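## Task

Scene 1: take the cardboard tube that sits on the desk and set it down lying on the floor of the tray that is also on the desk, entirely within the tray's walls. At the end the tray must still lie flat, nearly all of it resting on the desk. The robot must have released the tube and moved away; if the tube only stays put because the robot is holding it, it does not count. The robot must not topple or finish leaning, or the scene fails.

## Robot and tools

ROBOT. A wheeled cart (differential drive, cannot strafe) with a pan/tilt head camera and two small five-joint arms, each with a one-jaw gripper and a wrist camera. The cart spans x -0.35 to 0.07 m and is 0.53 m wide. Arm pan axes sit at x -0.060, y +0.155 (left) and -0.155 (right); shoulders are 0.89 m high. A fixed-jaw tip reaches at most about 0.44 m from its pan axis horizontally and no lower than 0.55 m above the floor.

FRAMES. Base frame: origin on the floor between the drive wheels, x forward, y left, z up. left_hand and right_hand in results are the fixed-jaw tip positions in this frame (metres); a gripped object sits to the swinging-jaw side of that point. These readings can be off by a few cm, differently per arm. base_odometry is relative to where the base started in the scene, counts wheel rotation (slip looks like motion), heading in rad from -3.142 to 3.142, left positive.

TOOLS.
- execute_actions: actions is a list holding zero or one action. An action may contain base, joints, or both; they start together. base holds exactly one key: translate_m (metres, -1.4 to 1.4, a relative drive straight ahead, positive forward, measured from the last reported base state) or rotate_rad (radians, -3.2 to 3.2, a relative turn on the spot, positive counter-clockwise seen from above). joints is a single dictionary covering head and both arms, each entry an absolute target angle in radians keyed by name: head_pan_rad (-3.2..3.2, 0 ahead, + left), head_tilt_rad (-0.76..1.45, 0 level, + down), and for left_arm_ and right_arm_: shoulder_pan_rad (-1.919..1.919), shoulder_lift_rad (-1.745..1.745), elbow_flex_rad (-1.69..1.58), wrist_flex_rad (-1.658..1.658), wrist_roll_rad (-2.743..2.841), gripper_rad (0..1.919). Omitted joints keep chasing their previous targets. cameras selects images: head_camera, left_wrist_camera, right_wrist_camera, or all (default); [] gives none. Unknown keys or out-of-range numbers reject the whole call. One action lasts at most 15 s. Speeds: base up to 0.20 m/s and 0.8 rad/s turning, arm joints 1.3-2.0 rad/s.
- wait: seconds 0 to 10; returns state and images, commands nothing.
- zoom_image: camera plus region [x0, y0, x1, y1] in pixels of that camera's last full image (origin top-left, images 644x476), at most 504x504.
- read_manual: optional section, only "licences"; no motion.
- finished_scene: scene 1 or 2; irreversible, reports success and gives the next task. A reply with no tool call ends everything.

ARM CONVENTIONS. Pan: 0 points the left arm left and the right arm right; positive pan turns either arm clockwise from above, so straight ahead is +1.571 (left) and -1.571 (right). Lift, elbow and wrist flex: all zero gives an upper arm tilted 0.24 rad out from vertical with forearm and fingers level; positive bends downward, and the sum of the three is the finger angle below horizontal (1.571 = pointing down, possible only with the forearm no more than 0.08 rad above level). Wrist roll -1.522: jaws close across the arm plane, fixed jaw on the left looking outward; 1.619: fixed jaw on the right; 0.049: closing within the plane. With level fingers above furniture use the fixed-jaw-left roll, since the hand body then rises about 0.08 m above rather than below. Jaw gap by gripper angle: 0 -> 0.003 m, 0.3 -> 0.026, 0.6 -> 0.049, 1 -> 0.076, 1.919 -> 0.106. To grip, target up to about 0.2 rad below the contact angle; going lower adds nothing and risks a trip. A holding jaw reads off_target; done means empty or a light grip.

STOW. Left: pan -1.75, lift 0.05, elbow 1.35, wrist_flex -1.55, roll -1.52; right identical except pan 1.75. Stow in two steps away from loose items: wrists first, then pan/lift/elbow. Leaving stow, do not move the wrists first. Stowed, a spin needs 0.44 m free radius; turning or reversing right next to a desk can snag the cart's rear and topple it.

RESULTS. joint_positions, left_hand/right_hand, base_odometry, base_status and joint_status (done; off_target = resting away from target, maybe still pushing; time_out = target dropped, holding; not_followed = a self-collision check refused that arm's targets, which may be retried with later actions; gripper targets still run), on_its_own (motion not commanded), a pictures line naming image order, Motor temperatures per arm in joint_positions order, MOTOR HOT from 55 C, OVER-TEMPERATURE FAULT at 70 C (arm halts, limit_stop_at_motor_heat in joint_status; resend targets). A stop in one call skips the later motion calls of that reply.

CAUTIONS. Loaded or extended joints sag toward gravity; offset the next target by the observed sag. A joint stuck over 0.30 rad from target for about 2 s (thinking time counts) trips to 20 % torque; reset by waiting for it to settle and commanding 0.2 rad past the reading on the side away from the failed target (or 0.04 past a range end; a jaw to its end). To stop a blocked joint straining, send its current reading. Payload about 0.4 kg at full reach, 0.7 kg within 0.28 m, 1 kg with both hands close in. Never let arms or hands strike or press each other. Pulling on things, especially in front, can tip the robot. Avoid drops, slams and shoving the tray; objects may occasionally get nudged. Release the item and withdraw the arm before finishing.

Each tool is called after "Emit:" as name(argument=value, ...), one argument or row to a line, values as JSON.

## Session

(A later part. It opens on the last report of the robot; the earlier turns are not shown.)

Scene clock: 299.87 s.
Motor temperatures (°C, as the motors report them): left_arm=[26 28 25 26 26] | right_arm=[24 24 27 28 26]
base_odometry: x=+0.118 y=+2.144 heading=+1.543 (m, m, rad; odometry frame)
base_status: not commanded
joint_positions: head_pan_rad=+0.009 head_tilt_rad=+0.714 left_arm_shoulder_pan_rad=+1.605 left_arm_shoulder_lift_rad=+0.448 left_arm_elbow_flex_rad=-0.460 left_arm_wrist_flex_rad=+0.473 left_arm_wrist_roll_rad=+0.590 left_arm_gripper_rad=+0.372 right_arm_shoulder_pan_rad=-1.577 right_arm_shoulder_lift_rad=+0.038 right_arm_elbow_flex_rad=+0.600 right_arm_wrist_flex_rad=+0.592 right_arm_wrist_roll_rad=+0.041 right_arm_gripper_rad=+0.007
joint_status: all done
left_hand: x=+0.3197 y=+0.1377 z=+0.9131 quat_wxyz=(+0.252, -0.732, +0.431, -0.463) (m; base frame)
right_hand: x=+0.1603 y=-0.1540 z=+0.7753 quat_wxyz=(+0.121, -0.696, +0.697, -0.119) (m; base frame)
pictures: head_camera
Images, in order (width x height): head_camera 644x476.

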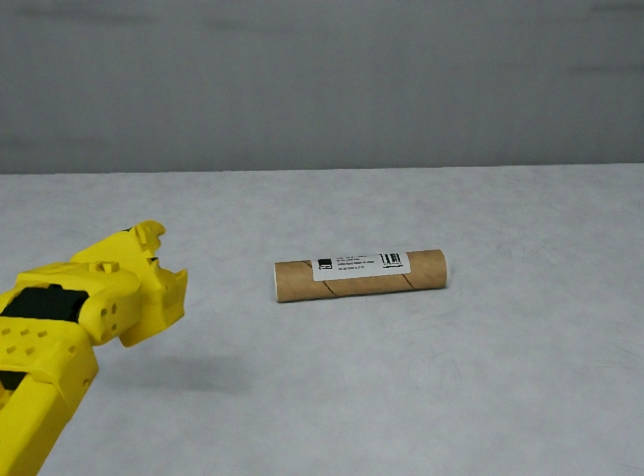

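Emit:
execute_actions(
  actions=[
    {"joints":{"head_pan_rad":0.6,"head_tilt_rad":0.8,"left_arm_shoulder_lift_rad":0.0,"left_arm_elbow_flex_rad":0.6,"left_arm_wrist_flex_rad":0.6,"left_arm_shoulder_pan_rad":1.75}},
  ],
  cameras=["head_camera"],
)

Scene clock: 303.50 s.
Motor temperatures (°C, as the motors report them): left_arm=[26 28 25 26 26] | right_arm=[24 24 27 28 26]
base_odometry: x=+0.118 y=+2.144 heading=+1.543 (m, m, rad; odometry frame)
base_status: not commanded
joint_positions: head_pan_rad=+0.590 head_tilt_rad=+0.795 left_arm_shoulder_pan_rad=+1.741 left_arm_shoulder_lift_rad=+0.035 left_arm_elbow_flex_rad=+0.603 left_arm_wrist_flex_rad=+0.595 left_arm_wrist_roll_rad=+0.590 left_arm_gripper_rad=+0.372 right_arm_shoulder_pan_rad=-1.577 right_arm_shoulder_lift_rad=+0.038 right_arm_elbow_flex_rad=+0.600 right_arm_wrist_flex_rad=+0.592 right_arm_wrist_roll_rad=+0.041 right_arm_gripper_rad=+0.007
joint_status: all done
left_hand: x=+0.1568 y=+0.1132 z=+0.7757 quat_wxyz=(+0.070, -0.814, +0.557, -0.153) (m; base frame)
right_hand: x=+0.1603 y=-0.1540 z=+0.7753 quat_wxyz=(+0.121, -0.696, +0.697, -0.119) (m; base frame)
pictures: head_camera
Images, in order (width x height): head_camera 644x476.

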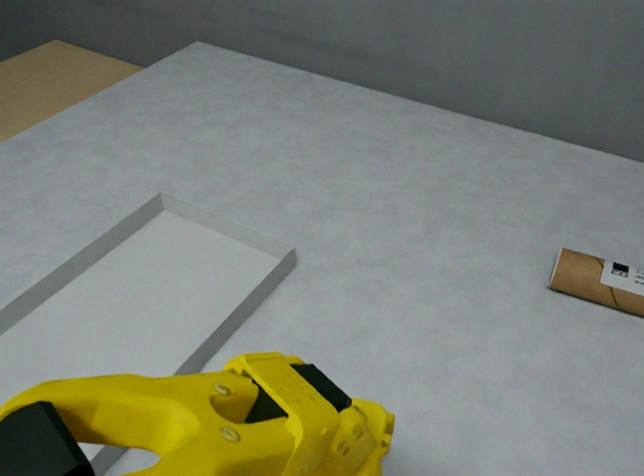

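Emit:
execute_actions(
  actions=[
    {"joints":{"head_pan_rad":0.3,"head_tilt_rad":0.75}},
  ],
  cameras=["head_camera"],
)

Scene clock: 321.27 s.
Motor temperatures (°C, as the motors report them): left_arm=[26 28 25 26 26] | right_arm=[24 24 27 28 26]
base_odometry: x=+0.118 y=+2.144 heading=+1.543 (m, m, rad; odometry frame)
base_status: not commanded
joint_positions: head_pan_rad=+0.310 head_tilt_rad=+0.764 left_arm_shoulder_pan_rad=+1.741 left_arm_shoulder_lift_rad=+0.035 left_arm_elbow_flex_rad=+0.603 left_arm_wrist_flex_rad=+0.595 left_arm_wrist_roll_rad=+0.590 left_arm_gripper_rad=+0.372 right_arm_shoulder_pan_rad=-1.577 right_arm_shoulder_lift_rad=+0.038 right_arm_elbow_flex_rad=+0.600 right_arm_wrist_flex_rad=+0.592 right_arm_wrist_roll_rad=+0.041 right_arm_gripper_rad=+0.007
joint_status: all done
left_hand: x=+0.1568 y=+0.1132 z=+0.7757 quat_wxyz=(+0.070, -0.814, +0.557, -0.153) (m; base frame)
right_hand: x=+0.1603 y=-0.1540 z=+0.7753 quat_wxyz=(+0.121, -0.696, +0.697, -0.119) (m; base frame)
pictures: head_camera
Images, in order (width x height): head_camera 644x476.

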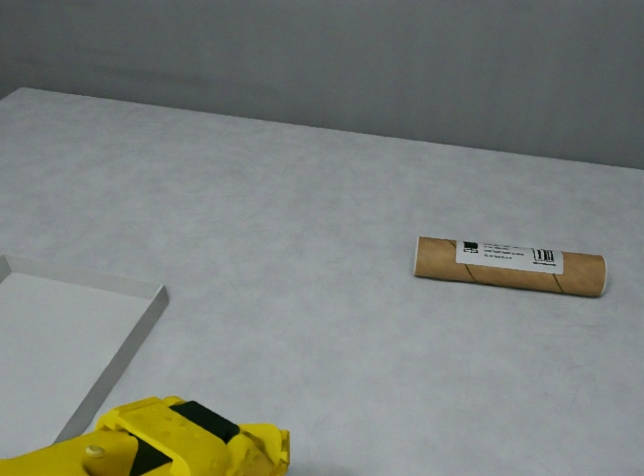

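Emit:
wait(
  seconds=10,
)

Emit:
wait(
  seconds=10,
)

Emit:
wait(
  seconds=10,
)

Scene clock: 332.43 s.
Motor temperatures (°C, as the motors report them): left_arm=[26 28 25 26 26] | right_arm=[24 24 27 28 26]
base_odometry: x=+0.118 y=+2.144 heading=+1.543 (m, m, rad; odometry frame)
base_status: not commanded
joint_positions: head_pan_rad=+0.310 head_tilt_rad=+0.764 left_arm_shoulder_pan_rad=+1.741 left_arm_shoulder_lift_rad=+0.035 left_arm_elbow_flex_rad=+0.603 left_arm_wrist_flex_rad=+0.595 left_arm_wrist_roll_rad=+0.590 left_arm_gripper_rad=+0.372 right_arm_shoulder_pan_rad=-1.577 right_arm_shoulder_lift_rad=+0.038 right_arm_elbow_flex_rad=+0.600 right_arm_wrist_flex_rad=+0.592 right_arm_wrist_roll_rad=+0.041 right_arm_gripper_rad=+0.007
joint_status: all done
left_hand: x=+0.1568 y=+0.1132 z=+0.7757 quat_wxyz=(+0.070, -0.814, +0.557, -0.153) (m; base frame)
right_hand: x=+0.1603 y=-0.1540 z=+0.7753 quat_wxyz=(+0.121, -0.696, +0.697, -0.119) (m; base frame)
wait: 10.00 s; at rest from the start
pictures: head_camera, left_wrist_camera, right_wrist_camera
Images, in order (width x height): head_camera 644x476, left_wrist_camera 644x476, right_wrist_camera 644x476.

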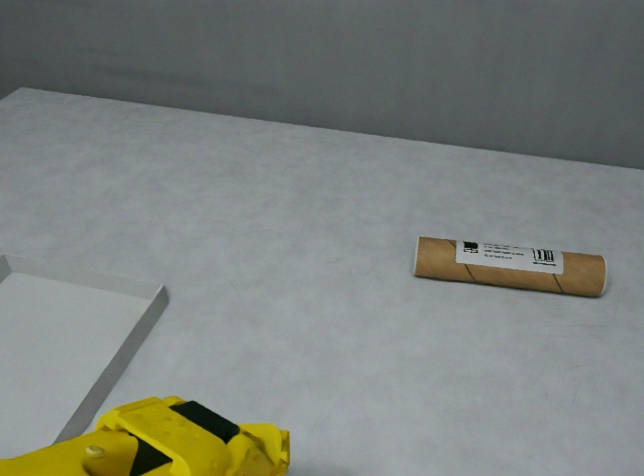

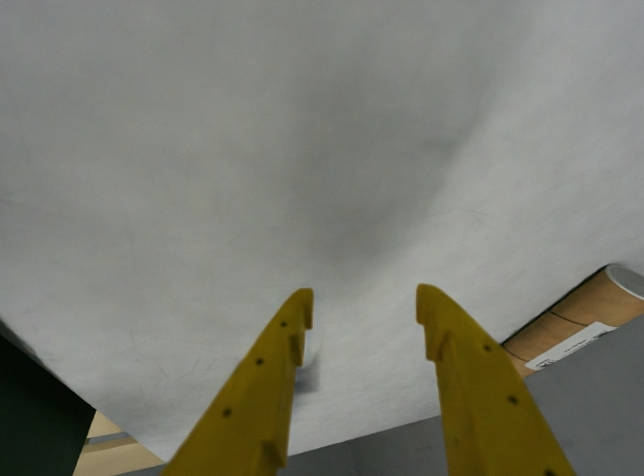

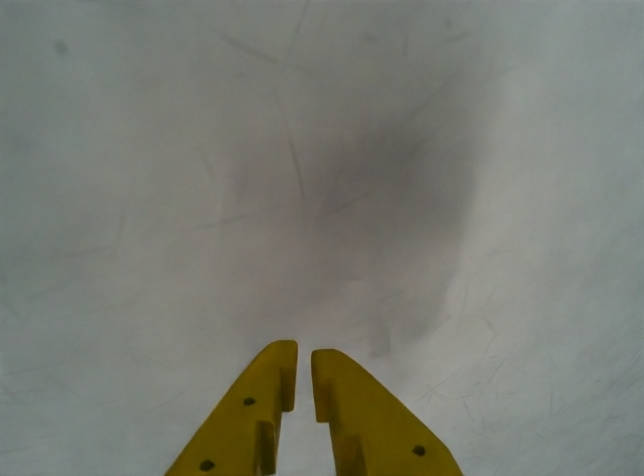

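Scene clock: 342.43 s.
Motor temperatures (°C, as the motors report them): left_arm=[26 28 25 26 26] | right_arm=[24 24 27 28 26]
base_odometry: x=+0.118 y=+2.144 heading=+1.543 (m, m, rad; odometry frame)
base_status: not commanded
joint_positions: head_pan_rad=+0.310 head_tilt_rad=+0.764 left_arm_shoulder_pan_rad=+1.741 left_arm_shoulder_lift_rad=+0.035 left_arm_elbow_flex_rad=+0.603 left_arm_wrist_flex_rad=+0.595 left_arm_wrist_roll_rad=+0.590 left_arm_gripper_rad=+0.372 right_arm_shoulder_pan_rad=-1.577 right_arm_shoulder_lift_rad=+0.038 right_arm_elbow_flex_rad=+0.600 right_arm_wrist_flex_rad=+0.592 right_arm_wrist_roll_rad=+0.041 right_arm_gripper_rad=+0.007
joint_status: all done
left_hand: x=+0.1568 y=+0.1132 z=+0.7757 quat_wxyz=(+0.070, -0.814, +0.557, -0.153) (m; base frame)
right_hand: x=+0.1603 y=-0.1540 z=+0.7753 quat_wxyz=(+0.121, -0.696, +0.697, -0.119) (m; base frame)
wait: 10.00 s; at rest by 0.27 s
pictures: head_camera, left_wrist_camera, right_wrist_camera
Images, in order (width x height): head_camera 644x476, left_wrist_camera 644x476, right_wrist_camera 644x476.

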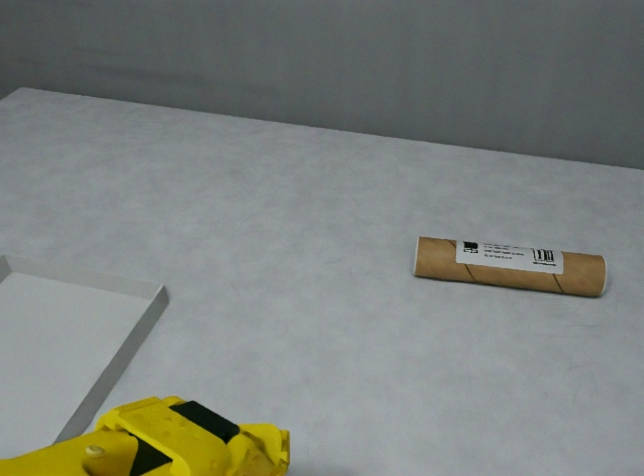

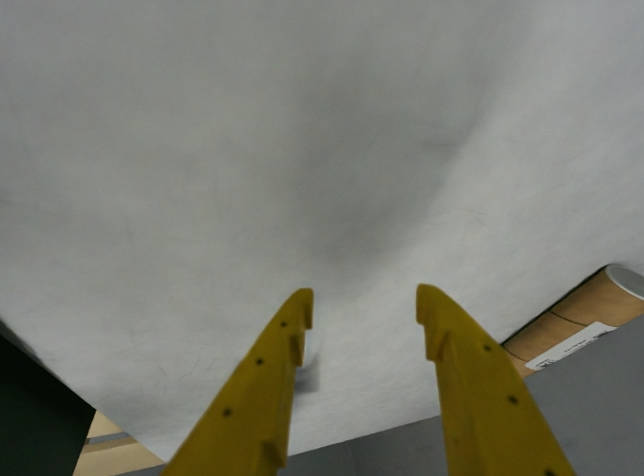

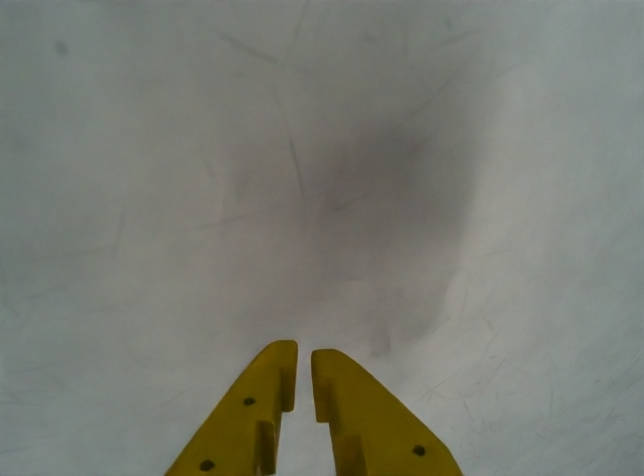

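Scene clock: 352.43 s.
Motor temperatures (°C, as the motors report them): left_arm=[26 28 25 26 26] | right_arm=[24 25 27 28 26]
base_odometry: x=+0.118 y=+2.144 heading=+1.543 (m, m, rad; odometry frame)
base_status: not commanded
joint_positions: head_pan_rad=+0.310 head_tilt_rad=+0.764 left_arm_shoulder_pan_rad=+1.741 left_arm_shoulder_lift_rad=+0.035 left_arm_elbow_flex_rad=+0.603 left_arm_wrist_flex_rad=+0.595 left_arm_wrist_roll_rad=+0.590 left_arm_gripper_rad=+0.372 right_arm_shoulder_pan_rad=-1.577 right_arm_shoulder_lift_rad=+0.038 right_arm_elbow_flex_rad=+0.600 right_arm_wrist_flex_rad=+0.592 right_arm_wrist_roll_rad=+0.041 right_arm_gripper_rad=+0.007
joint_status: all done
left_hand: x=+0.1568 y=+0.1132 z=+0.7757 quat_wxyz=(+0.070, -0.814, +0.557, -0.153) (m; base frame)
right_hand: x=+0.1603 y=-0.1540 z=+0.7753 quat_wxyz=(+0.121, -0.696, +0.697, -0.119) (m; base frame)
wait: 10.00 s; at rest by 0.27 s
pictures: head_camera, left_wrist_camera, right_wrist_camera
Images, in order (width x height): head_camera 644x476, left_wrist_camera 644x476, right_wrist_camera 644x476.

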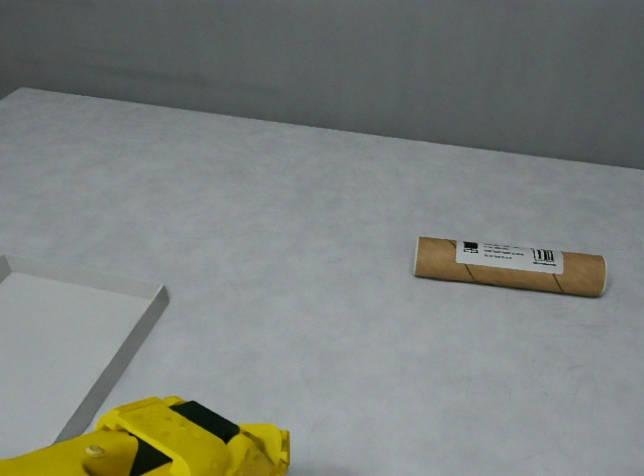

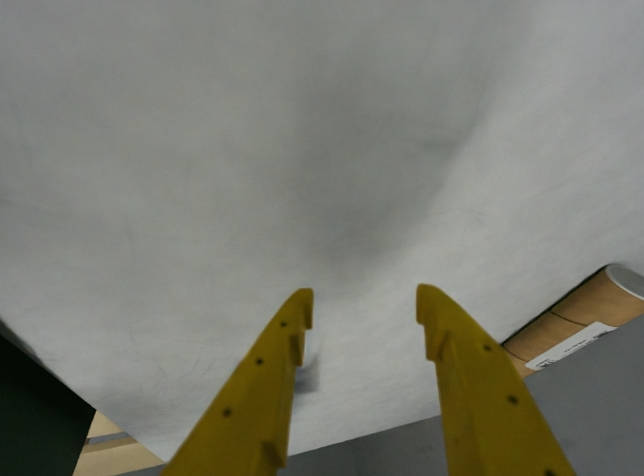

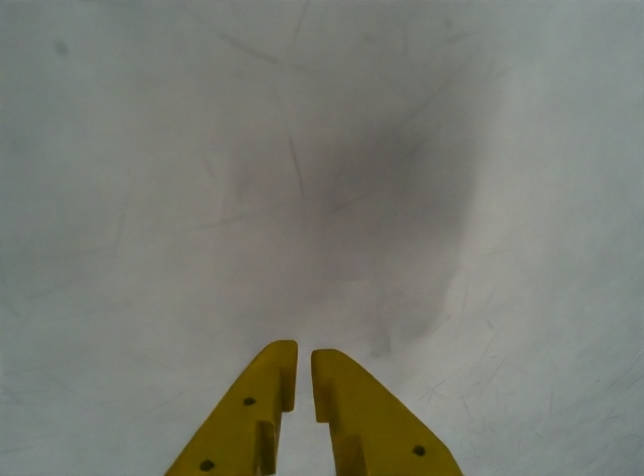

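Emit:
execute_actions(
  actions=[
    {"joints":{"head_pan_rad":0.9,"head_tilt_rad":0.8,"left_arm_shoulder_pan_rad":1.88}},
  ],
  cameras=["head_camera"],
)

Scene clock: 380.70 s.
Motor temperatures (°C, as the motors report them): left_arm=[26 28 25 26 26] | right_arm=[24 25 27 28 26]
base_odometry: x=+0.118 y=+2.144 heading=+1.543 (m, m, rad; odometry frame)
base_status: not commanded
joint_positions: head_pan_rad=+0.890 head_tilt_rad=+0.795 left_arm_shoulder_pan_rad=+1.870 left_arm_shoulder_lift_rad=+0.035 left_arm_elbow_flex_rad=+0.603 left_arm_wrist_flex_rad=+0.595 left_arm_wrist_roll_rad=+0.590 left_arm_gripper_rad=+0.372 right_arm_shoulder_pan_rad=-1.577 right_arm_shoulder_lift_rad=+0.038 right_arm_elbow_flex_rad=+0.600 right_arm_wrist_flex_rad=+0.592 right_arm_wrist_roll_rad=+0.041 right_arm_gripper_rad=+0.007
joint_status: all done
left_hand: x=+0.1496 y=+0.0857 z=+0.7757 quat_wxyz=(+0.060, -0.776, +0.608, -0.157) (m; base frame)
right_hand: x=+0.1603 y=-0.1540 z=+0.7753 quat_wxyz=(+0.121, -0.696, +0.697, -0.119) (m; base frame)
pictures: head_camera
Images, in order (width x height): head_camera 644x476.

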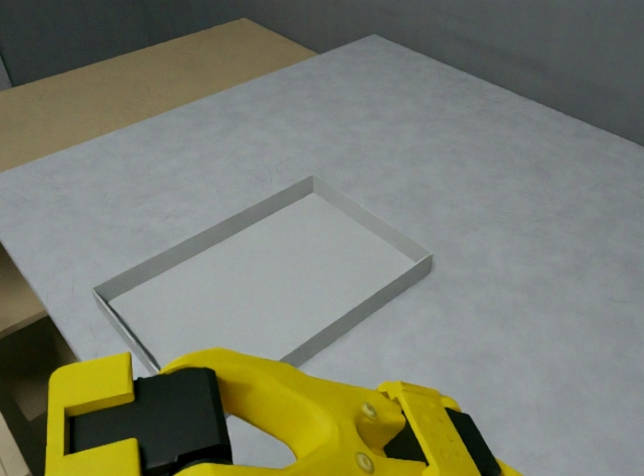

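Emit:
execute_actions(
  actions=[
    {"joints":{"left_arm_shoulder_pan_rad":0.554,"left_arm_shoulder_lift_rad":0.11,"left_arm_elbow_flex_rad":0.16,"left_arm_wrist_flex_rad":1.295,"left_arm_wrist_roll_rad":-0.97,"left_arm_gripper_rad":0.6,"head_pan_rad":1.0,"head_tilt_rad":0.95}},
  ],
  cameras=["head_camera","left_wrist_camera"],
)

Scene clock: 401.70 s.
Motor temperatures (°C, as the motors report them): left_arm=[26 28 25 26 26] | right_arm=[24 25 27 28 26]
base_odometry: x=+0.118 y=+2.144 heading=+1.543 (m, m, rad; odometry frame)
base_status: not commanded
joint_positions: head_pan_rad=+0.990 head_tilt_rad=+0.945 left_arm_shoulder_pan_rad=+0.563 left_arm_shoulder_lift_rad=+0.118 left_arm_elbow_flex_rad=+0.195 left_arm_wrist_flex_rad=+1.287 left_arm_wrist_roll_rad=-0.961 left_arm_gripper_rad=+0.588 right_arm_shoulder_pan_rad=-1.577 right_arm_shoulder_lift_rad=+0.038 right_arm_elbow_flex_rad=+0.600 right_arm_wrist_flex_rad=+0.592 right_arm_wrist_roll_rad=+0.041 right_arm_gripper_rad=+0.007
joint_status: all done
left_hand: x=+0.0373 y=+0.3211 z=+0.8057 quat_wxyz=(-0.014, -0.706, +0.708, -0.003) (m; base frame)
right_hand: x=+0.1603 y=-0.1540 z=+0.7753 quat_wxyz=(+0.121, -0.696, +0.697, -0.119) (m; base frame)
pictures: head_camera, left_wrist_camera
Images, in order (width x height): head_camera 644x476, left_wrist_camera 644x476.

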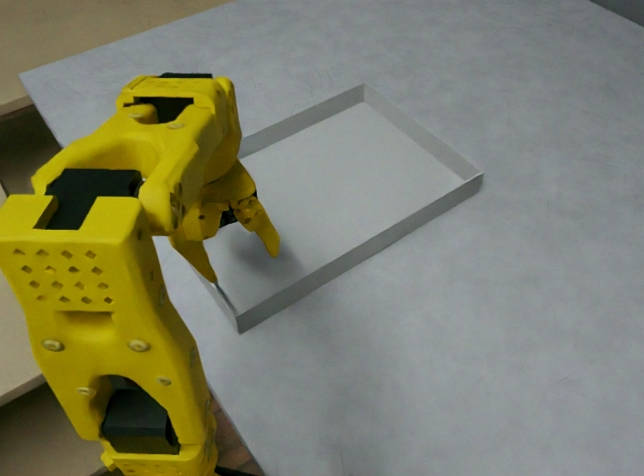

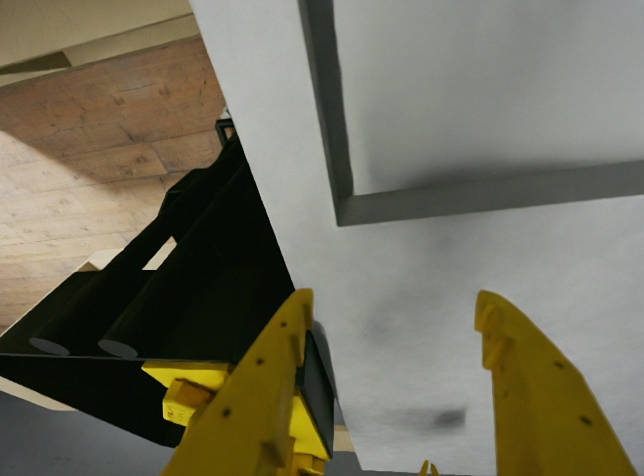

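Emit:
execute_actions(
  actions=[
    {"joints":{"left_arm_shoulder_pan_rad":0.378,"left_arm_shoulder_lift_rad":0.68,"left_arm_elbow_flex_rad":-0.68,"left_arm_wrist_flex_rad":1.4,"left_arm_wrist_roll_rad":-1.144}},
  ],
  cameras=["head_camera","left_wrist_camera"],
)

Scene clock: 413.33 s.
Motor temperatures (°C, as the motors report them): left_arm=[26 28 25 26 26] | right_arm=[24 25 27 28 26]
base_odometry: x=+0.118 y=+2.144 heading=+1.543 (m, m, rad; odometry frame)
base_status: not commanded
joint_positions: head_pan_rad=+0.990 head_tilt_rad=+0.945 left_arm_shoulder_pan_rad=+0.387 left_arm_shoulder_lift_rad=+0.699 left_arm_elbow_flex_rad=-0.641 left_arm_wrist_flex_rad=+1.392 left_arm_wrist_roll_rad=-1.134 left_arm_gripper_rad=+0.588 right_arm_shoulder_pan_rad=-1.577 right_arm_shoulder_lift_rad=+0.038 right_arm_elbow_flex_rad=+0.600 right_arm_wrist_flex_rad=+0.592 right_arm_wrist_roll_rad=+0.041 right_arm_gripper_rad=+0.007
joint_status: all done
left_hand: x=+0.0374 y=+0.4128 z=+0.7998 quat_wxyz=(+0.056, -0.706, +0.705, +0.024) (m; base frame)
right_hand: x=+0.1603 y=-0.1540 z=+0.7753 quat_wxyz=(+0.121, -0.696, +0.697, -0.119) (m; base frame)
pictures: head_camera, left_wrist_camera
Images, in order (width x height): head_camera 644x476, left_wrist_camera 644x476.

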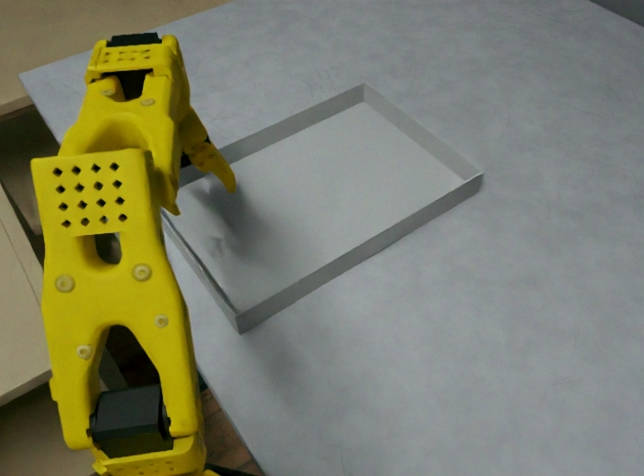

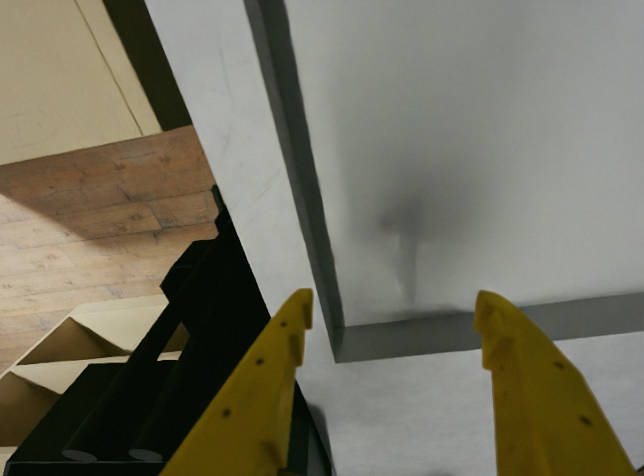

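Emit:
execute_actions(
  actions=[
    {"joints":{"left_arm_shoulder_pan_rad":0.322,"left_arm_shoulder_lift_rad":0.56,"left_arm_elbow_flex_rad":-0.23,"left_arm_wrist_flex_rad":1.06,"left_arm_wrist_roll_rad":-1.2}},
  ],
  cameras=["head_camera","left_wrist_camera"],
)

Scene clock: 420.03 s.
Motor temperatures (°C, as the motors report them): left_arm=[26 28 25 26 26] | right_arm=[24 25 27 28 26]
base_odometry: x=+0.118 y=+2.144 heading=+1.543 (m, m, rad; odometry frame)
base_status: not commanded
joint_positions: head_pan_rad=+0.990 head_tilt_rad=+0.945 left_arm_shoulder_pan_rad=+0.332 left_arm_shoulder_lift_rad=+0.609 left_arm_elbow_flex_rad=-0.227 left_arm_wrist_flex_rad=+1.069 left_arm_wrist_roll_rad=-1.189 left_arm_gripper_rad=+0.588 right_arm_shoulder_pan_rad=-1.577 right_arm_shoulder_lift_rad=+0.038 right_arm_elbow_flex_rad=+0.600 right_arm_wrist_flex_rad=+0.592 right_arm_wrist_roll_rad=+0.041 right_arm_gripper_rad=+0.007
joint_status: all done
left_hand: x=+0.0182 y=+0.4044 z=+0.7652 quat_wxyz=(+0.054, -0.706, +0.705, +0.026) (m; base frame)
right_hand: x=+0.1603 y=-0.1540 z=+0.7753 quat_wxyz=(+0.121, -0.696, +0.697, -0.119) (m; base frame)
pictures: head_camera, left_wrist_camera
Images, in order (width x height): head_camera 644x476, left_wrist_camera 644x476.

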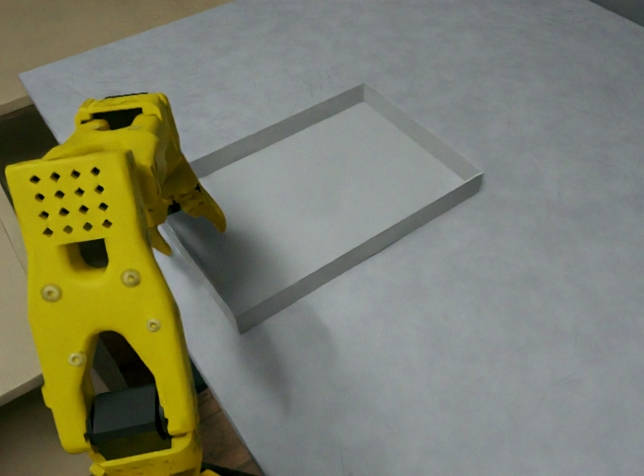

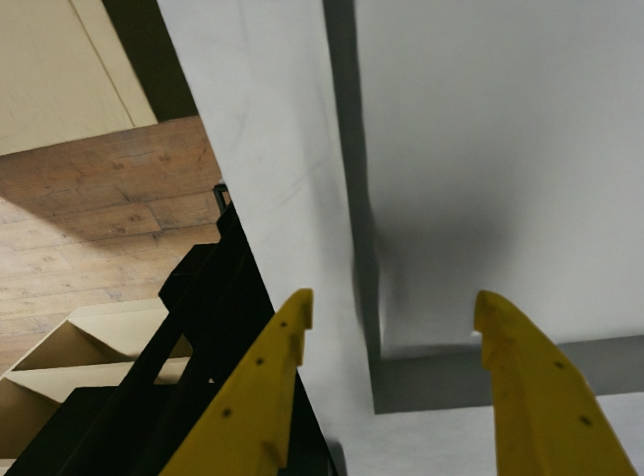

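Emit:
execute_actions(
  actions=[
    {"joints":{"left_arm_shoulder_pan_rad":0.263,"left_arm_shoulder_lift_rad":0.70,"left_arm_elbow_flex_rad":-0.48,"left_arm_wrist_flex_rad":1.046,"left_arm_wrist_roll_rad":-1.26}},
  ],
  cameras=["head_camera","left_wrist_camera"],
)

Scene clock: 431.67 s.
Motor temperatures (°C, as the motors report them): left_arm=[26 29 25 26 26] | right_arm=[24 25 27 28 26]
base_odometry: x=+0.118 y=+2.144 heading=+1.543 (m, m, rad; odometry frame)
base_status: not commanded
joint_positions: head_pan_rad=+0.990 head_tilt_rad=+0.945 left_arm_shoulder_pan_rad=+0.272 left_arm_shoulder_lift_rad=+0.719 left_arm_elbow_flex_rad=-0.441 left_arm_wrist_flex_rad=+1.056 left_arm_wrist_roll_rad=-1.251 left_arm_gripper_rad=+0.588 right_arm_shoulder_pan_rad=-1.577 right_arm_shoulder_lift_rad=+0.038 right_arm_elbow_flex_rad=+0.600 right_arm_wrist_flex_rad=+0.592 right_arm_wrist_roll_rad=+0.041 right_arm_gripper_rad=+0.007
joint_status: all done
left_hand: x=+0.0113 y=+0.4384 z=+0.7715 quat_wxyz=(+0.103, -0.702, +0.702, +0.058) (m; base frame)
right_hand: x=+0.1603 y=-0.1540 z=+0.7753 quat_wxyz=(+0.121, -0.696, +0.697, -0.119) (m; base frame)
pictures: head_camera, left_wrist_camera
Images, in order (width x height): head_camera 644x476, left_wrist_camera 644x476.

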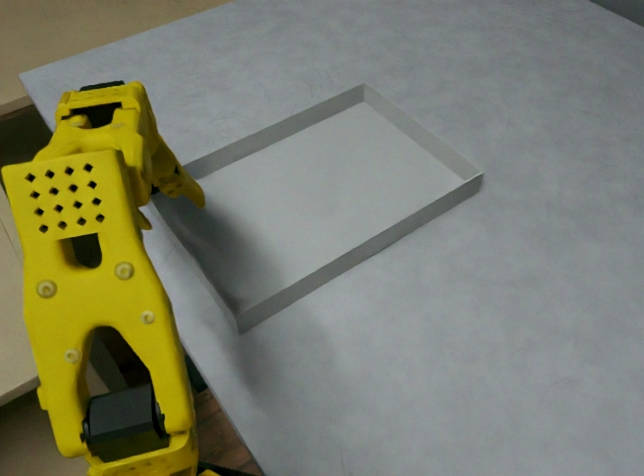

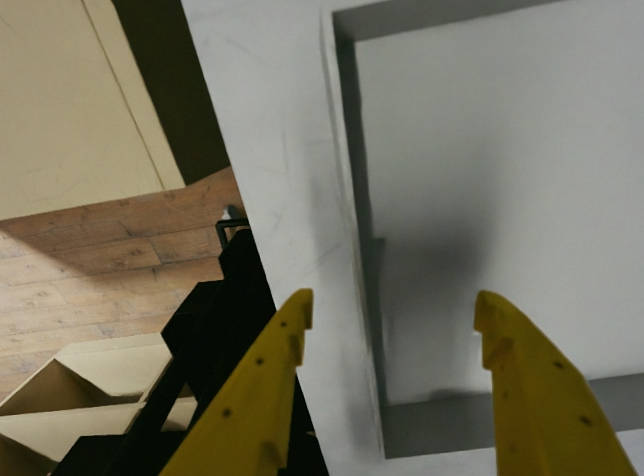

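Emit:
execute_actions(
  actions=[
    {"joints":{"left_arm_shoulder_lift_rad":0.80,"left_arm_elbow_flex_rad":-0.444,"left_arm_wrist_flex_rad":0.92}},
  ],
  cameras=["left_wrist_camera"],
)

Scene clock: 434.07 s.
Motor temperatures (°C, as the motors report them): left_arm=[26 29 25 26 26] | right_arm=[24 25 27 28 26]
base_odometry: x=+0.118 y=+2.144 heading=+1.543 (m, m, rad; odometry frame)
base_status: not commanded
joint_positions: head_pan_rad=+0.990 head_tilt_rad=+0.945 left_arm_shoulder_pan_rad=+0.272 left_arm_shoulder_lift_rad=+0.820 left_arm_elbow_flex_rad=-0.441 left_arm_wrist_flex_rad=+0.931 left_arm_wrist_roll_rad=-1.251 left_arm_gripper_rad=+0.588 right_arm_shoulder_pan_rad=-1.577 right_arm_shoulder_lift_rad=+0.038 right_arm_elbow_flex_rad=+0.600 right_arm_wrist_flex_rad=+0.592 right_arm_wrist_roll_rad=+0.041 right_arm_gripper_rad=+0.007
joint_status: all done
left_hand: x=+0.0129 y=+0.4440 z=+0.7493 quat_wxyz=(+0.113, -0.701, +0.701, +0.064) (m; base frame)
right_hand: x=+0.1603 y=-0.1540 z=+0.7753 quat_wxyz=(+0.121, -0.696, +0.697, -0.119) (m; base frame)
pictures: left_wrist_camera
Images, in order (width x height): left_wrist_camera 644x476.

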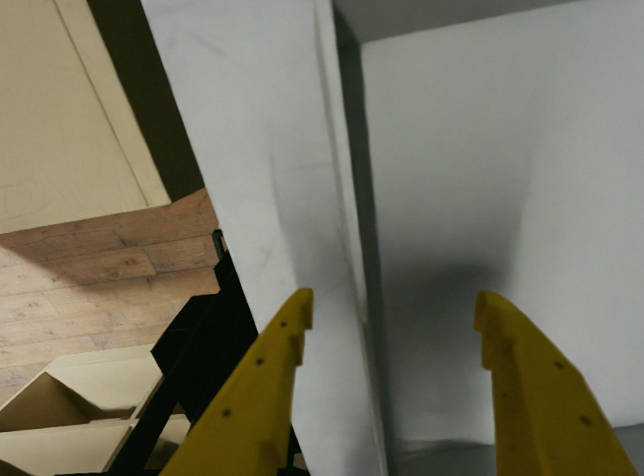

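Emit:
execute_actions(
  actions=[
    {"joints":{"left_arm_shoulder_lift_rad":0.86,"left_arm_gripper_rad":0.0}},
  ],
  cameras=["head_camera","left_wrist_camera"],
)

Scene clock: 437.00 s.
Motor temperatures (°C, as the motors report them): left_arm=[26 29 25 26 26] | right_arm=[24 25 27 28 26]
base_odometry: x=+0.118 y=+2.144 heading=+1.543 (m, m, rad; odometry frame)
base_status: not commanded
joint_positions: head_pan_rad=+0.990 head_tilt_rad=+0.945 left_arm_shoulder_pan_rad=+0.272 left_arm_shoulder_lift_rad=+0.877 left_arm_elbow_flex_rad=-0.441 left_arm_wrist_flex_rad=+0.925 left_arm_wrist_roll_rad=-1.251 left_arm_gripper_rad=+0.016 right_arm_shoulder_pan_rad=-1.577 right_arm_shoulder_lift_rad=+0.038 right_arm_elbow_flex_rad=+0.600 right_arm_wrist_flex_rad=+0.592 right_arm_wrist_roll_rad=+0.041 right_arm_gripper_rad=+0.007
joint_status: all done
left_hand: x=+0.0108 y=+0.4366 z=+0.7346 quat_wxyz=(+0.091, -0.703, +0.703, +0.051) (m; base frame)
right_hand: x=+0.1603 y=-0.1540 z=+0.7753 quat_wxyz=(+0.121, -0.696, +0.697, -0.119) (m; base frame)
pictures: head_camera, left_wrist_camera
Images, in order (width x height): head_camera 644x476, left_wrist_camera 644x476.

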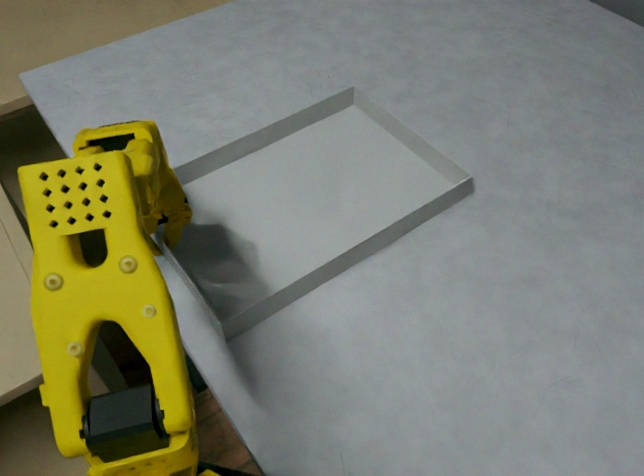

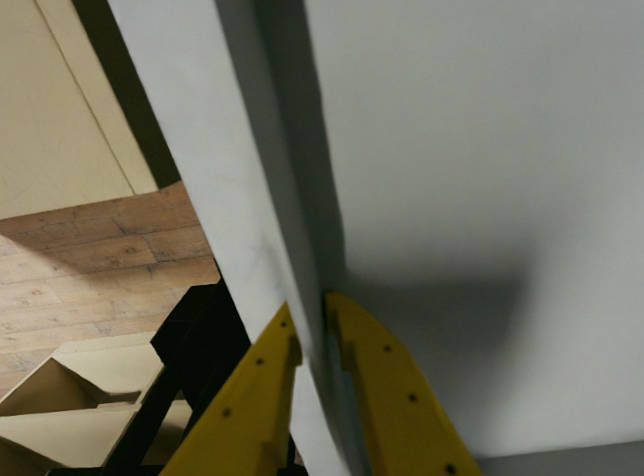

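Emit:
execute_actions(
  actions=[
    {"joints":{"left_arm_shoulder_lift_rad":0.65}},
  ],
  cameras=["head_camera","left_wrist_camera"],
)

Scene clock: 440.87 s.
Motor temperatures (°C, as the motors report them): left_arm=[26 29 25 26 26] | right_arm=[24 25 27 28 26]
base_odometry: x=+0.118 y=+2.144 heading=+1.543 (m, m, rad; odometry frame)
base_status: not commanded
joint_positions: head_pan_rad=+0.990 head_tilt_rad=+0.945 left_arm_shoulder_pan_rad=+0.267 left_arm_shoulder_lift_rad=+0.702 left_arm_elbow_flex_rad=-0.441 left_arm_wrist_flex_rad=+0.925 left_arm_wrist_roll_rad=-1.251 left_arm_gripper_rad=+0.012 right_arm_shoulder_pan_rad=-1.577 right_arm_shoulder_lift_rad=+0.038 right_arm_elbow_flex_rad=+0.600 right_arm_wrist_flex_rad=+0.592 right_arm_wrist_roll_rad=+0.041 right_arm_gripper_rad=+0.007
joint_status: all done
left_hand: x=+0.0158 y=+0.4599 z=+0.7822 quat_wxyz=(+0.166, -0.696, +0.693, +0.094) (m; base frame)
right_hand: x=+0.1603 y=-0.1540 z=+0.7753 quat_wxyz=(+0.121, -0.696, +0.697, -0.119) (m; base frame)
pictures: head_camera, left_wrist_camera
Images, in order (width x height): head_camera 644x476, left_wrist_camera 644x476.

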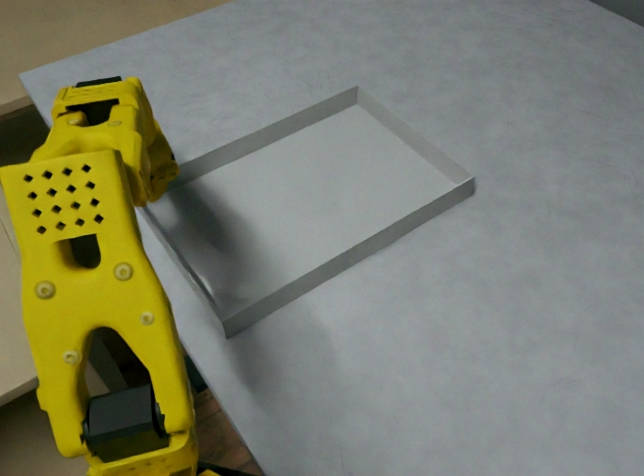

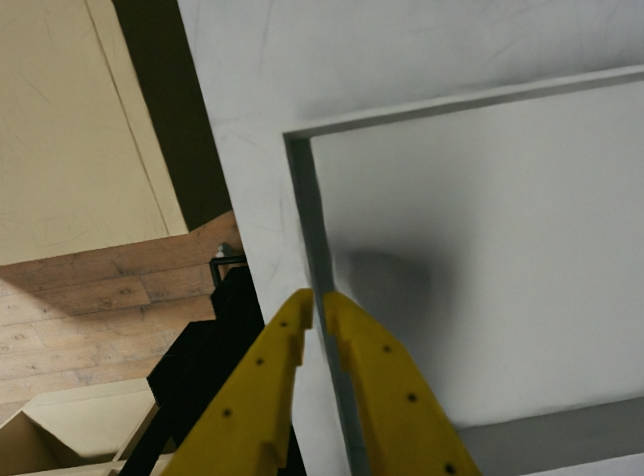

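Emit:
execute_actions(
  actions=[
    {"joints":{"left_arm_gripper_rad":0.6,"left_arm_shoulder_pan_rad":0.2,"left_arm_wrist_roll_rad":-1.32}},
  ],
  cameras=["left_wrist_camera"],
)

Scene clock: 455.37 s.
Motor temperatures (°C, as the motors report them): left_arm=[26 29 25 26 26] | right_arm=[24 25 27 28 26]
base_odometry: x=+0.118 y=+2.144 heading=+1.543 (m, m, rad; odometry frame)
base_status: not commanded
joint_positions: head_pan_rad=+0.990 head_tilt_rad=+0.945 left_arm_shoulder_pan_rad=+0.209 left_arm_shoulder_lift_rad=+0.702 left_arm_elbow_flex_rad=-0.441 left_arm_wrist_flex_rad=+0.925 left_arm_wrist_roll_rad=-1.311 left_arm_gripper_rad=+0.586 right_arm_shoulder_pan_rad=-1.577 right_arm_shoulder_lift_rad=+0.038 right_arm_elbow_flex_rad=+0.600 right_arm_wrist_flex_rad=+0.592 right_arm_wrist_roll_rad=+0.041 right_arm_gripper_rad=+0.007
joint_status: all done
left_hand: x=-0.0021 y=+0.4642 z=+0.7824 quat_wxyz=(+0.160, -0.695, +0.693, +0.104) (m; base frame)
right_hand: x=+0.1603 y=-0.1540 z=+0.7753 quat_wxyz=(+0.121, -0.696, +0.697, -0.119) (m; base frame)
pictures: left_wrist_camera
Images, in order (width x height): left_wrist_camera 644x476.

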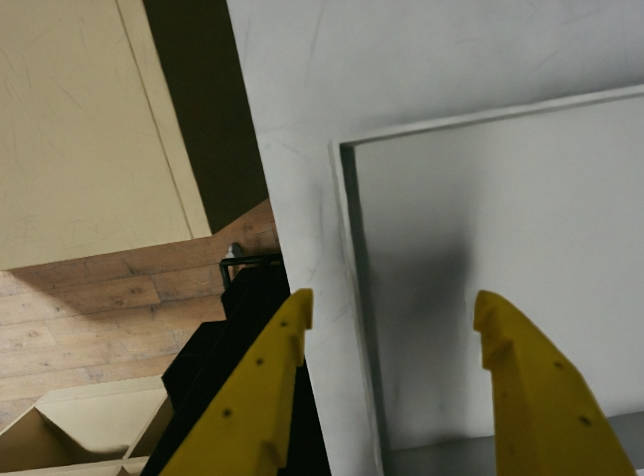

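Wall between jaws. Descend and pinch.

Emit:
execute_actions(
  actions=[
    {"joints":{"left_arm_shoulder_lift_rad":0.86}},
  ],
  cameras=[],
)

Emit:
execute_actions(
  actions=[
    {"joints":{"left_arm_gripper_rad":0.0}},
  ],
  cameras=["left_wrist_camera"],
)

Scene clock: 457.90 s.
Motor temperatures (°C, as the motors report them): left_arm=[26 29 25 26 26] | right_arm=[24 25 27 28 26]
base_odometry: x=+0.118 y=+2.144 heading=+1.543 (m, m, rad; odometry frame)
base_status: not commanded
joint_positions: head_pan_rad=+0.990 head_tilt_rad=+0.945 left_arm_shoulder_pan_rad=+0.209 left_arm_shoulder_lift_rad=+0.877 left_arm_elbow_flex_rad=-0.441 left_arm_wrist_flex_rad=+0.925 left_arm_wrist_roll_rad=-1.311 left_arm_gripper_rad=+0.588 right_arm_shoulder_pan_rad=-1.577 right_arm_shoulder_lift_rad=+0.038 right_arm_elbow_flex_rad=+0.600 right_arm_wrist_flex_rad=+0.592 right_arm_wrist_roll_rad=+0.041 right_arm_gripper_rad=+0.007
joint_status: all done
left_hand: x=-0.0071 y=+0.4410 z=+0.7347 quat_wxyz=(+0.087, -0.704, +0.702, +0.057) (m; base frame)
right_hand: x=+0.1603 y=-0.1540 z=+0.7753 quat_wxyz=(+0.121, -0.696, +0.697, -0.119) (m; base frame)
pictures: none
No camera images: the call's "cameras" was empty. Leave "cameras" out to get every camera's image.

Scene clock: 458.77 s.
Motor temperatures (°C, as the motors report them): left_arm=[26 29 25 26 26] | right_arm=[24 25 27 28 26]
base_odometry: x=+0.118 y=+2.144 heading=+1.543 (m, m, rad; odometry frame)
base_status: not commanded
joint_positions: head_pan_rad=+0.990 head_tilt_rad=+0.945 left_arm_shoulder_pan_rad=+0.209 left_arm_shoulder_lift_rad=+0.877 left_arm_elbow_flex_rad=-0.441 left_arm_wrist_flex_rad=+0.925 left_arm_wrist_roll_rad=-1.311 left_arm_gripper_rad=+0.016 right_arm_shoulder_pan_rad=-1.577 right_arm_shoulder_lift_rad=+0.038 right_arm_elbow_flex_rad=+0.600 right_arm_wrist_flex_rad=+0.592 right_arm_wrist_roll_rad=+0.041 right_arm_gripper_rad=+0.007
joint_status: all done
left_hand: x=-0.0071 y=+0.4410 z=+0.7347 quat_wxyz=(+0.087, -0.704, +0.702, +0.057) (m; base frame)
right_hand: x=+0.1603 y=-0.1540 z=+0.7753 quat_wxyz=(+0.121, -0.696, +0.697, -0.119) (m; base frame)
pictures: left_wrist_camera
Images, in order (width x height): left_wrist_camera 644x476.

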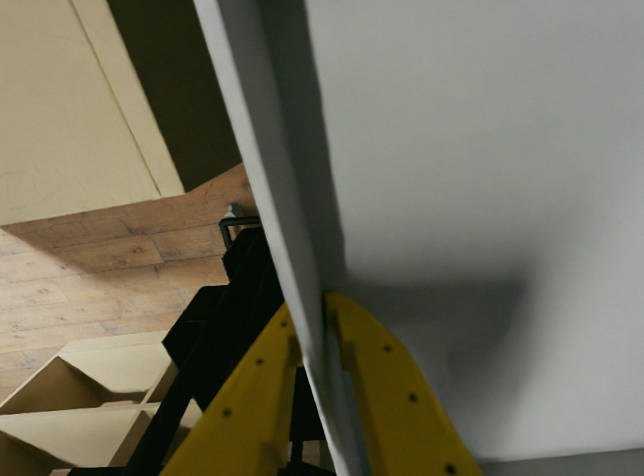

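Emit:
execute_actions(
  actions=[
    {"joints":{"left_arm_shoulder_pan_rad":0.6,"left_arm_wrist_roll_rad":-0.92}},
  ],
  cameras=["head_camera"],
)

Scene clock: 462.80 s.
Motor temperatures (°C, as the motors report them): left_arm=[26 29 25 26 26] | right_arm=[24 25 27 28 26]
base_odometry: x=+0.118 y=+2.144 heading=+1.543 (m, m, rad; odometry frame)
base_status: not commanded
joint_positions: head_pan_rad=+0.990 head_tilt_rad=+0.945 left_arm_shoulder_pan_rad=+0.583 left_arm_shoulder_lift_rad=+0.877 left_arm_elbow_flex_rad=-0.441 left_arm_wrist_flex_rad=+0.925 left_arm_wrist_roll_rad=-0.930 left_arm_gripper_rad=+0.012 right_arm_shoulder_pan_rad=-1.577 right_arm_shoulder_lift_rad=+0.038 right_arm_elbow_flex_rad=+0.600 right_arm_wrist_flex_rad=+0.592 right_arm_wrist_roll_rad=+0.041 right_arm_gripper_rad=+0.007
joint_status: all done
left_hand: x=+0.0934 y=+0.3989 z=+0.7341 quat_wxyz=(+0.102, -0.706, +0.700, +0.020) (m; base frame)
right_hand: x=+0.1603 y=-0.1540 z=+0.7753 quat_wxyz=(+0.121, -0.696, +0.697, -0.119) (m; base frame)
pictures: head_camera
Images, in order (width x height): head_camera 644x476.

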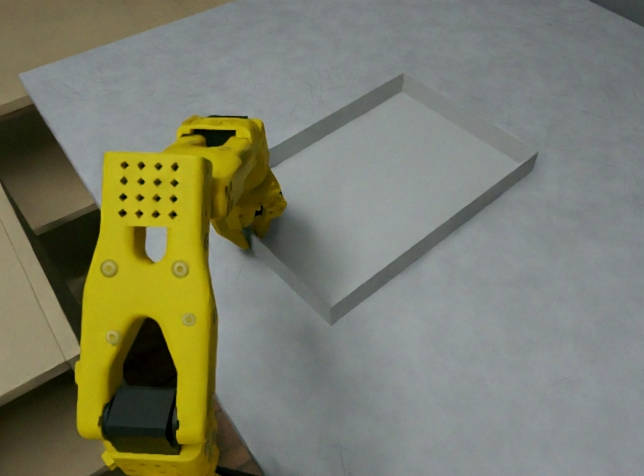

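The tray is following. Continue.

Emit:
execute_actions(
  actions=[
    {"joints":{"left_arm_shoulder_pan_rad":1.1,"left_arm_wrist_roll_rad":-0.42,"head_pan_rad":0.5,"head_tilt_rad":0.85}},
  ],
  cameras=["head_camera"],
)

Scene clock: 465.10 s.
Motor temperatures (°C, as the motors report them): left_arm=[26 29 25 26 26] | right_arm=[24 25 27 28 26]
base_odometry: x=+0.118 y=+2.144 heading=+1.543 (m, m, rad; odometry frame)
base_status: not commanded
joint_positions: head_pan_rad=+0.510 head_tilt_rad=+0.865 left_arm_shoulder_pan_rad=+1.083 left_arm_shoulder_lift_rad=+0.877 left_arm_elbow_flex_rad=-0.441 left_arm_wrist_flex_rad=+0.925 left_arm_wrist_roll_rad=-0.428 left_arm_gripper_rad=+0.015 right_arm_shoulder_pan_rad=-1.577 right_arm_shoulder_lift_rad=+0.038 right_arm_elbow_flex_rad=+0.600 right_arm_wrist_flex_rad=+0.592 right_arm_wrist_roll_rad=+0.041 right_arm_gripper_rad=+0.007
joint_status: all done
left_hand: x=+0.1908 y=+0.2917 z=+0.7336 quat_wxyz=(+0.100, -0.707, +0.700, -0.031) (m; base frame)
right_hand: x=+0.1603 y=-0.1540 z=+0.7753 quat_wxyz=(+0.121, -0.696, +0.697, -0.119) (m; base frame)
pictures: head_camera
Images, in order (width x height): head_camera 644x476.

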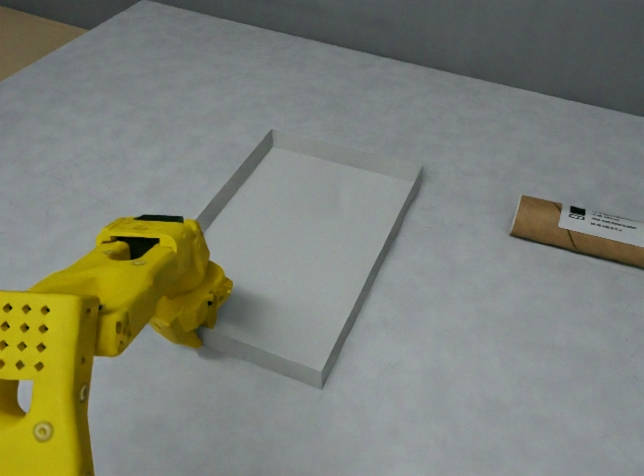

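Emit:
execute_actions(
  actions=[
    {"joints":{"left_arm_shoulder_pan_rad":1.42,"left_arm_wrist_roll_rad":-0.10,"head_pan_rad":0.25}},
  ],
  cameras=["head_camera"],
)

Scene clock: 472.60 s.
Motor temperatures (°C, as the motors report them): left_arm=[26 29 25 26 26] | right_arm=[24 25 27 28 26]
base_odometry: x=+0.118 y=+2.144 heading=+1.543 (m, m, rad; odometry frame)
base_status: not commanded
joint_positions: head_pan_rad=+0.260 head_tilt_rad=+0.865 left_arm_shoulder_pan_rad=+1.401 left_arm_shoulder_lift_rad=+0.877 left_arm_elbow_flex_rad=-0.441 left_arm_wrist_flex_rad=+0.925 left_arm_wrist_roll_rad=-0.109 left_arm_gripper_rad=+0.018 right_arm_shoulder_pan_rad=-1.577 right_arm_shoulder_lift_rad=+0.038 right_arm_elbow_flex_rad=+0.600 right_arm_wrist_flex_rad=+0.592 right_arm_wrist_roll_rad=+0.041 right_arm_gripper_rad=+0.007
joint_status: all done
left_hand: x=+0.2207 y=+0.2041 z=+0.7334 quat_wxyz=(+0.085, -0.707, +0.699, -0.061) (m; base frame)
right_hand: x=+0.1603 y=-0.1540 z=+0.7753 quat_wxyz=(+0.121, -0.696, +0.697, -0.119) (m; base frame)
pictures: head_camera
Images, in order (width x height): head_camera 644x476.

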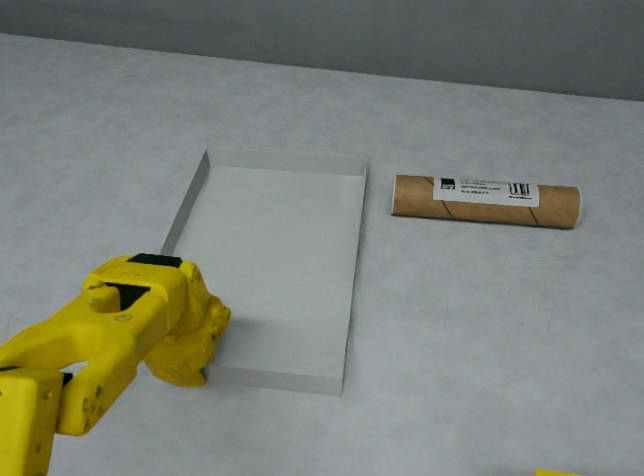

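Emit:
execute_actions(
  actions=[
    {"joints":{"left_arm_wrist_roll_rad":-0.6}},
  ],
  cameras=["head_camera"],
)

Scene clock: 475.97 s.
Motor temperatures (°C, as the motors report them): left_arm=[26 29 25 26 26] | right_arm=[24 25 27 28 26]
base_odometry: x=+0.118 y=+2.144 heading=+1.543 (m, m, rad; odometry frame)
base_status: not commanded
joint_positions: head_pan_rad=+0.260 head_tilt_rad=+0.865 left_arm_shoulder_pan_rad=+1.404 left_arm_shoulder_lift_rad=+0.877 left_arm_elbow_flex_rad=-0.441 left_arm_wrist_flex_rad=+0.925 left_arm_wrist_roll_rad=-0.590 left_arm_gripper_rad=+0.024 right_arm_shoulder_pan_rad=-1.577 right_arm_shoulder_lift_rad=+0.038 right_arm_elbow_flex_rad=+0.600 right_arm_wrist_flex_rad=+0.592 right_arm_wrist_roll_rad=+0.041 right_arm_gripper_rad=+0.007
joint_status: all done
left_hand: x=+0.2216 y=+0.2069 z=+0.7337 quat_wxyz=(+0.097, -0.520, +0.848, -0.039) (m; base frame)
right_hand: x=+0.1603 y=-0.1540 z=+0.7753 quat_wxyz=(+0.121, -0.696, +0.697, -0.119) (m; base frame)
pictures: head_camera
Images, in order (width x height): head_camera 644x476.

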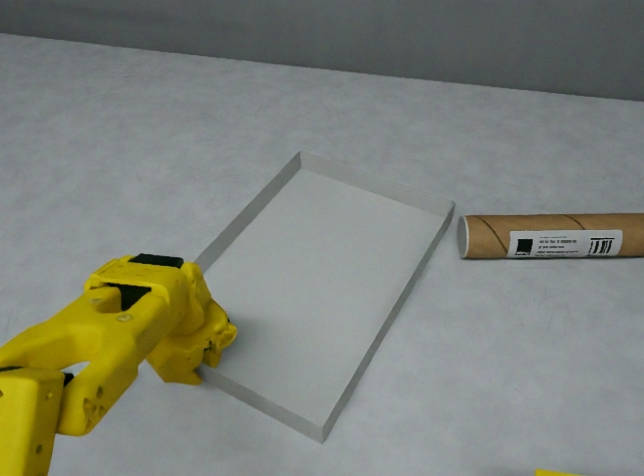

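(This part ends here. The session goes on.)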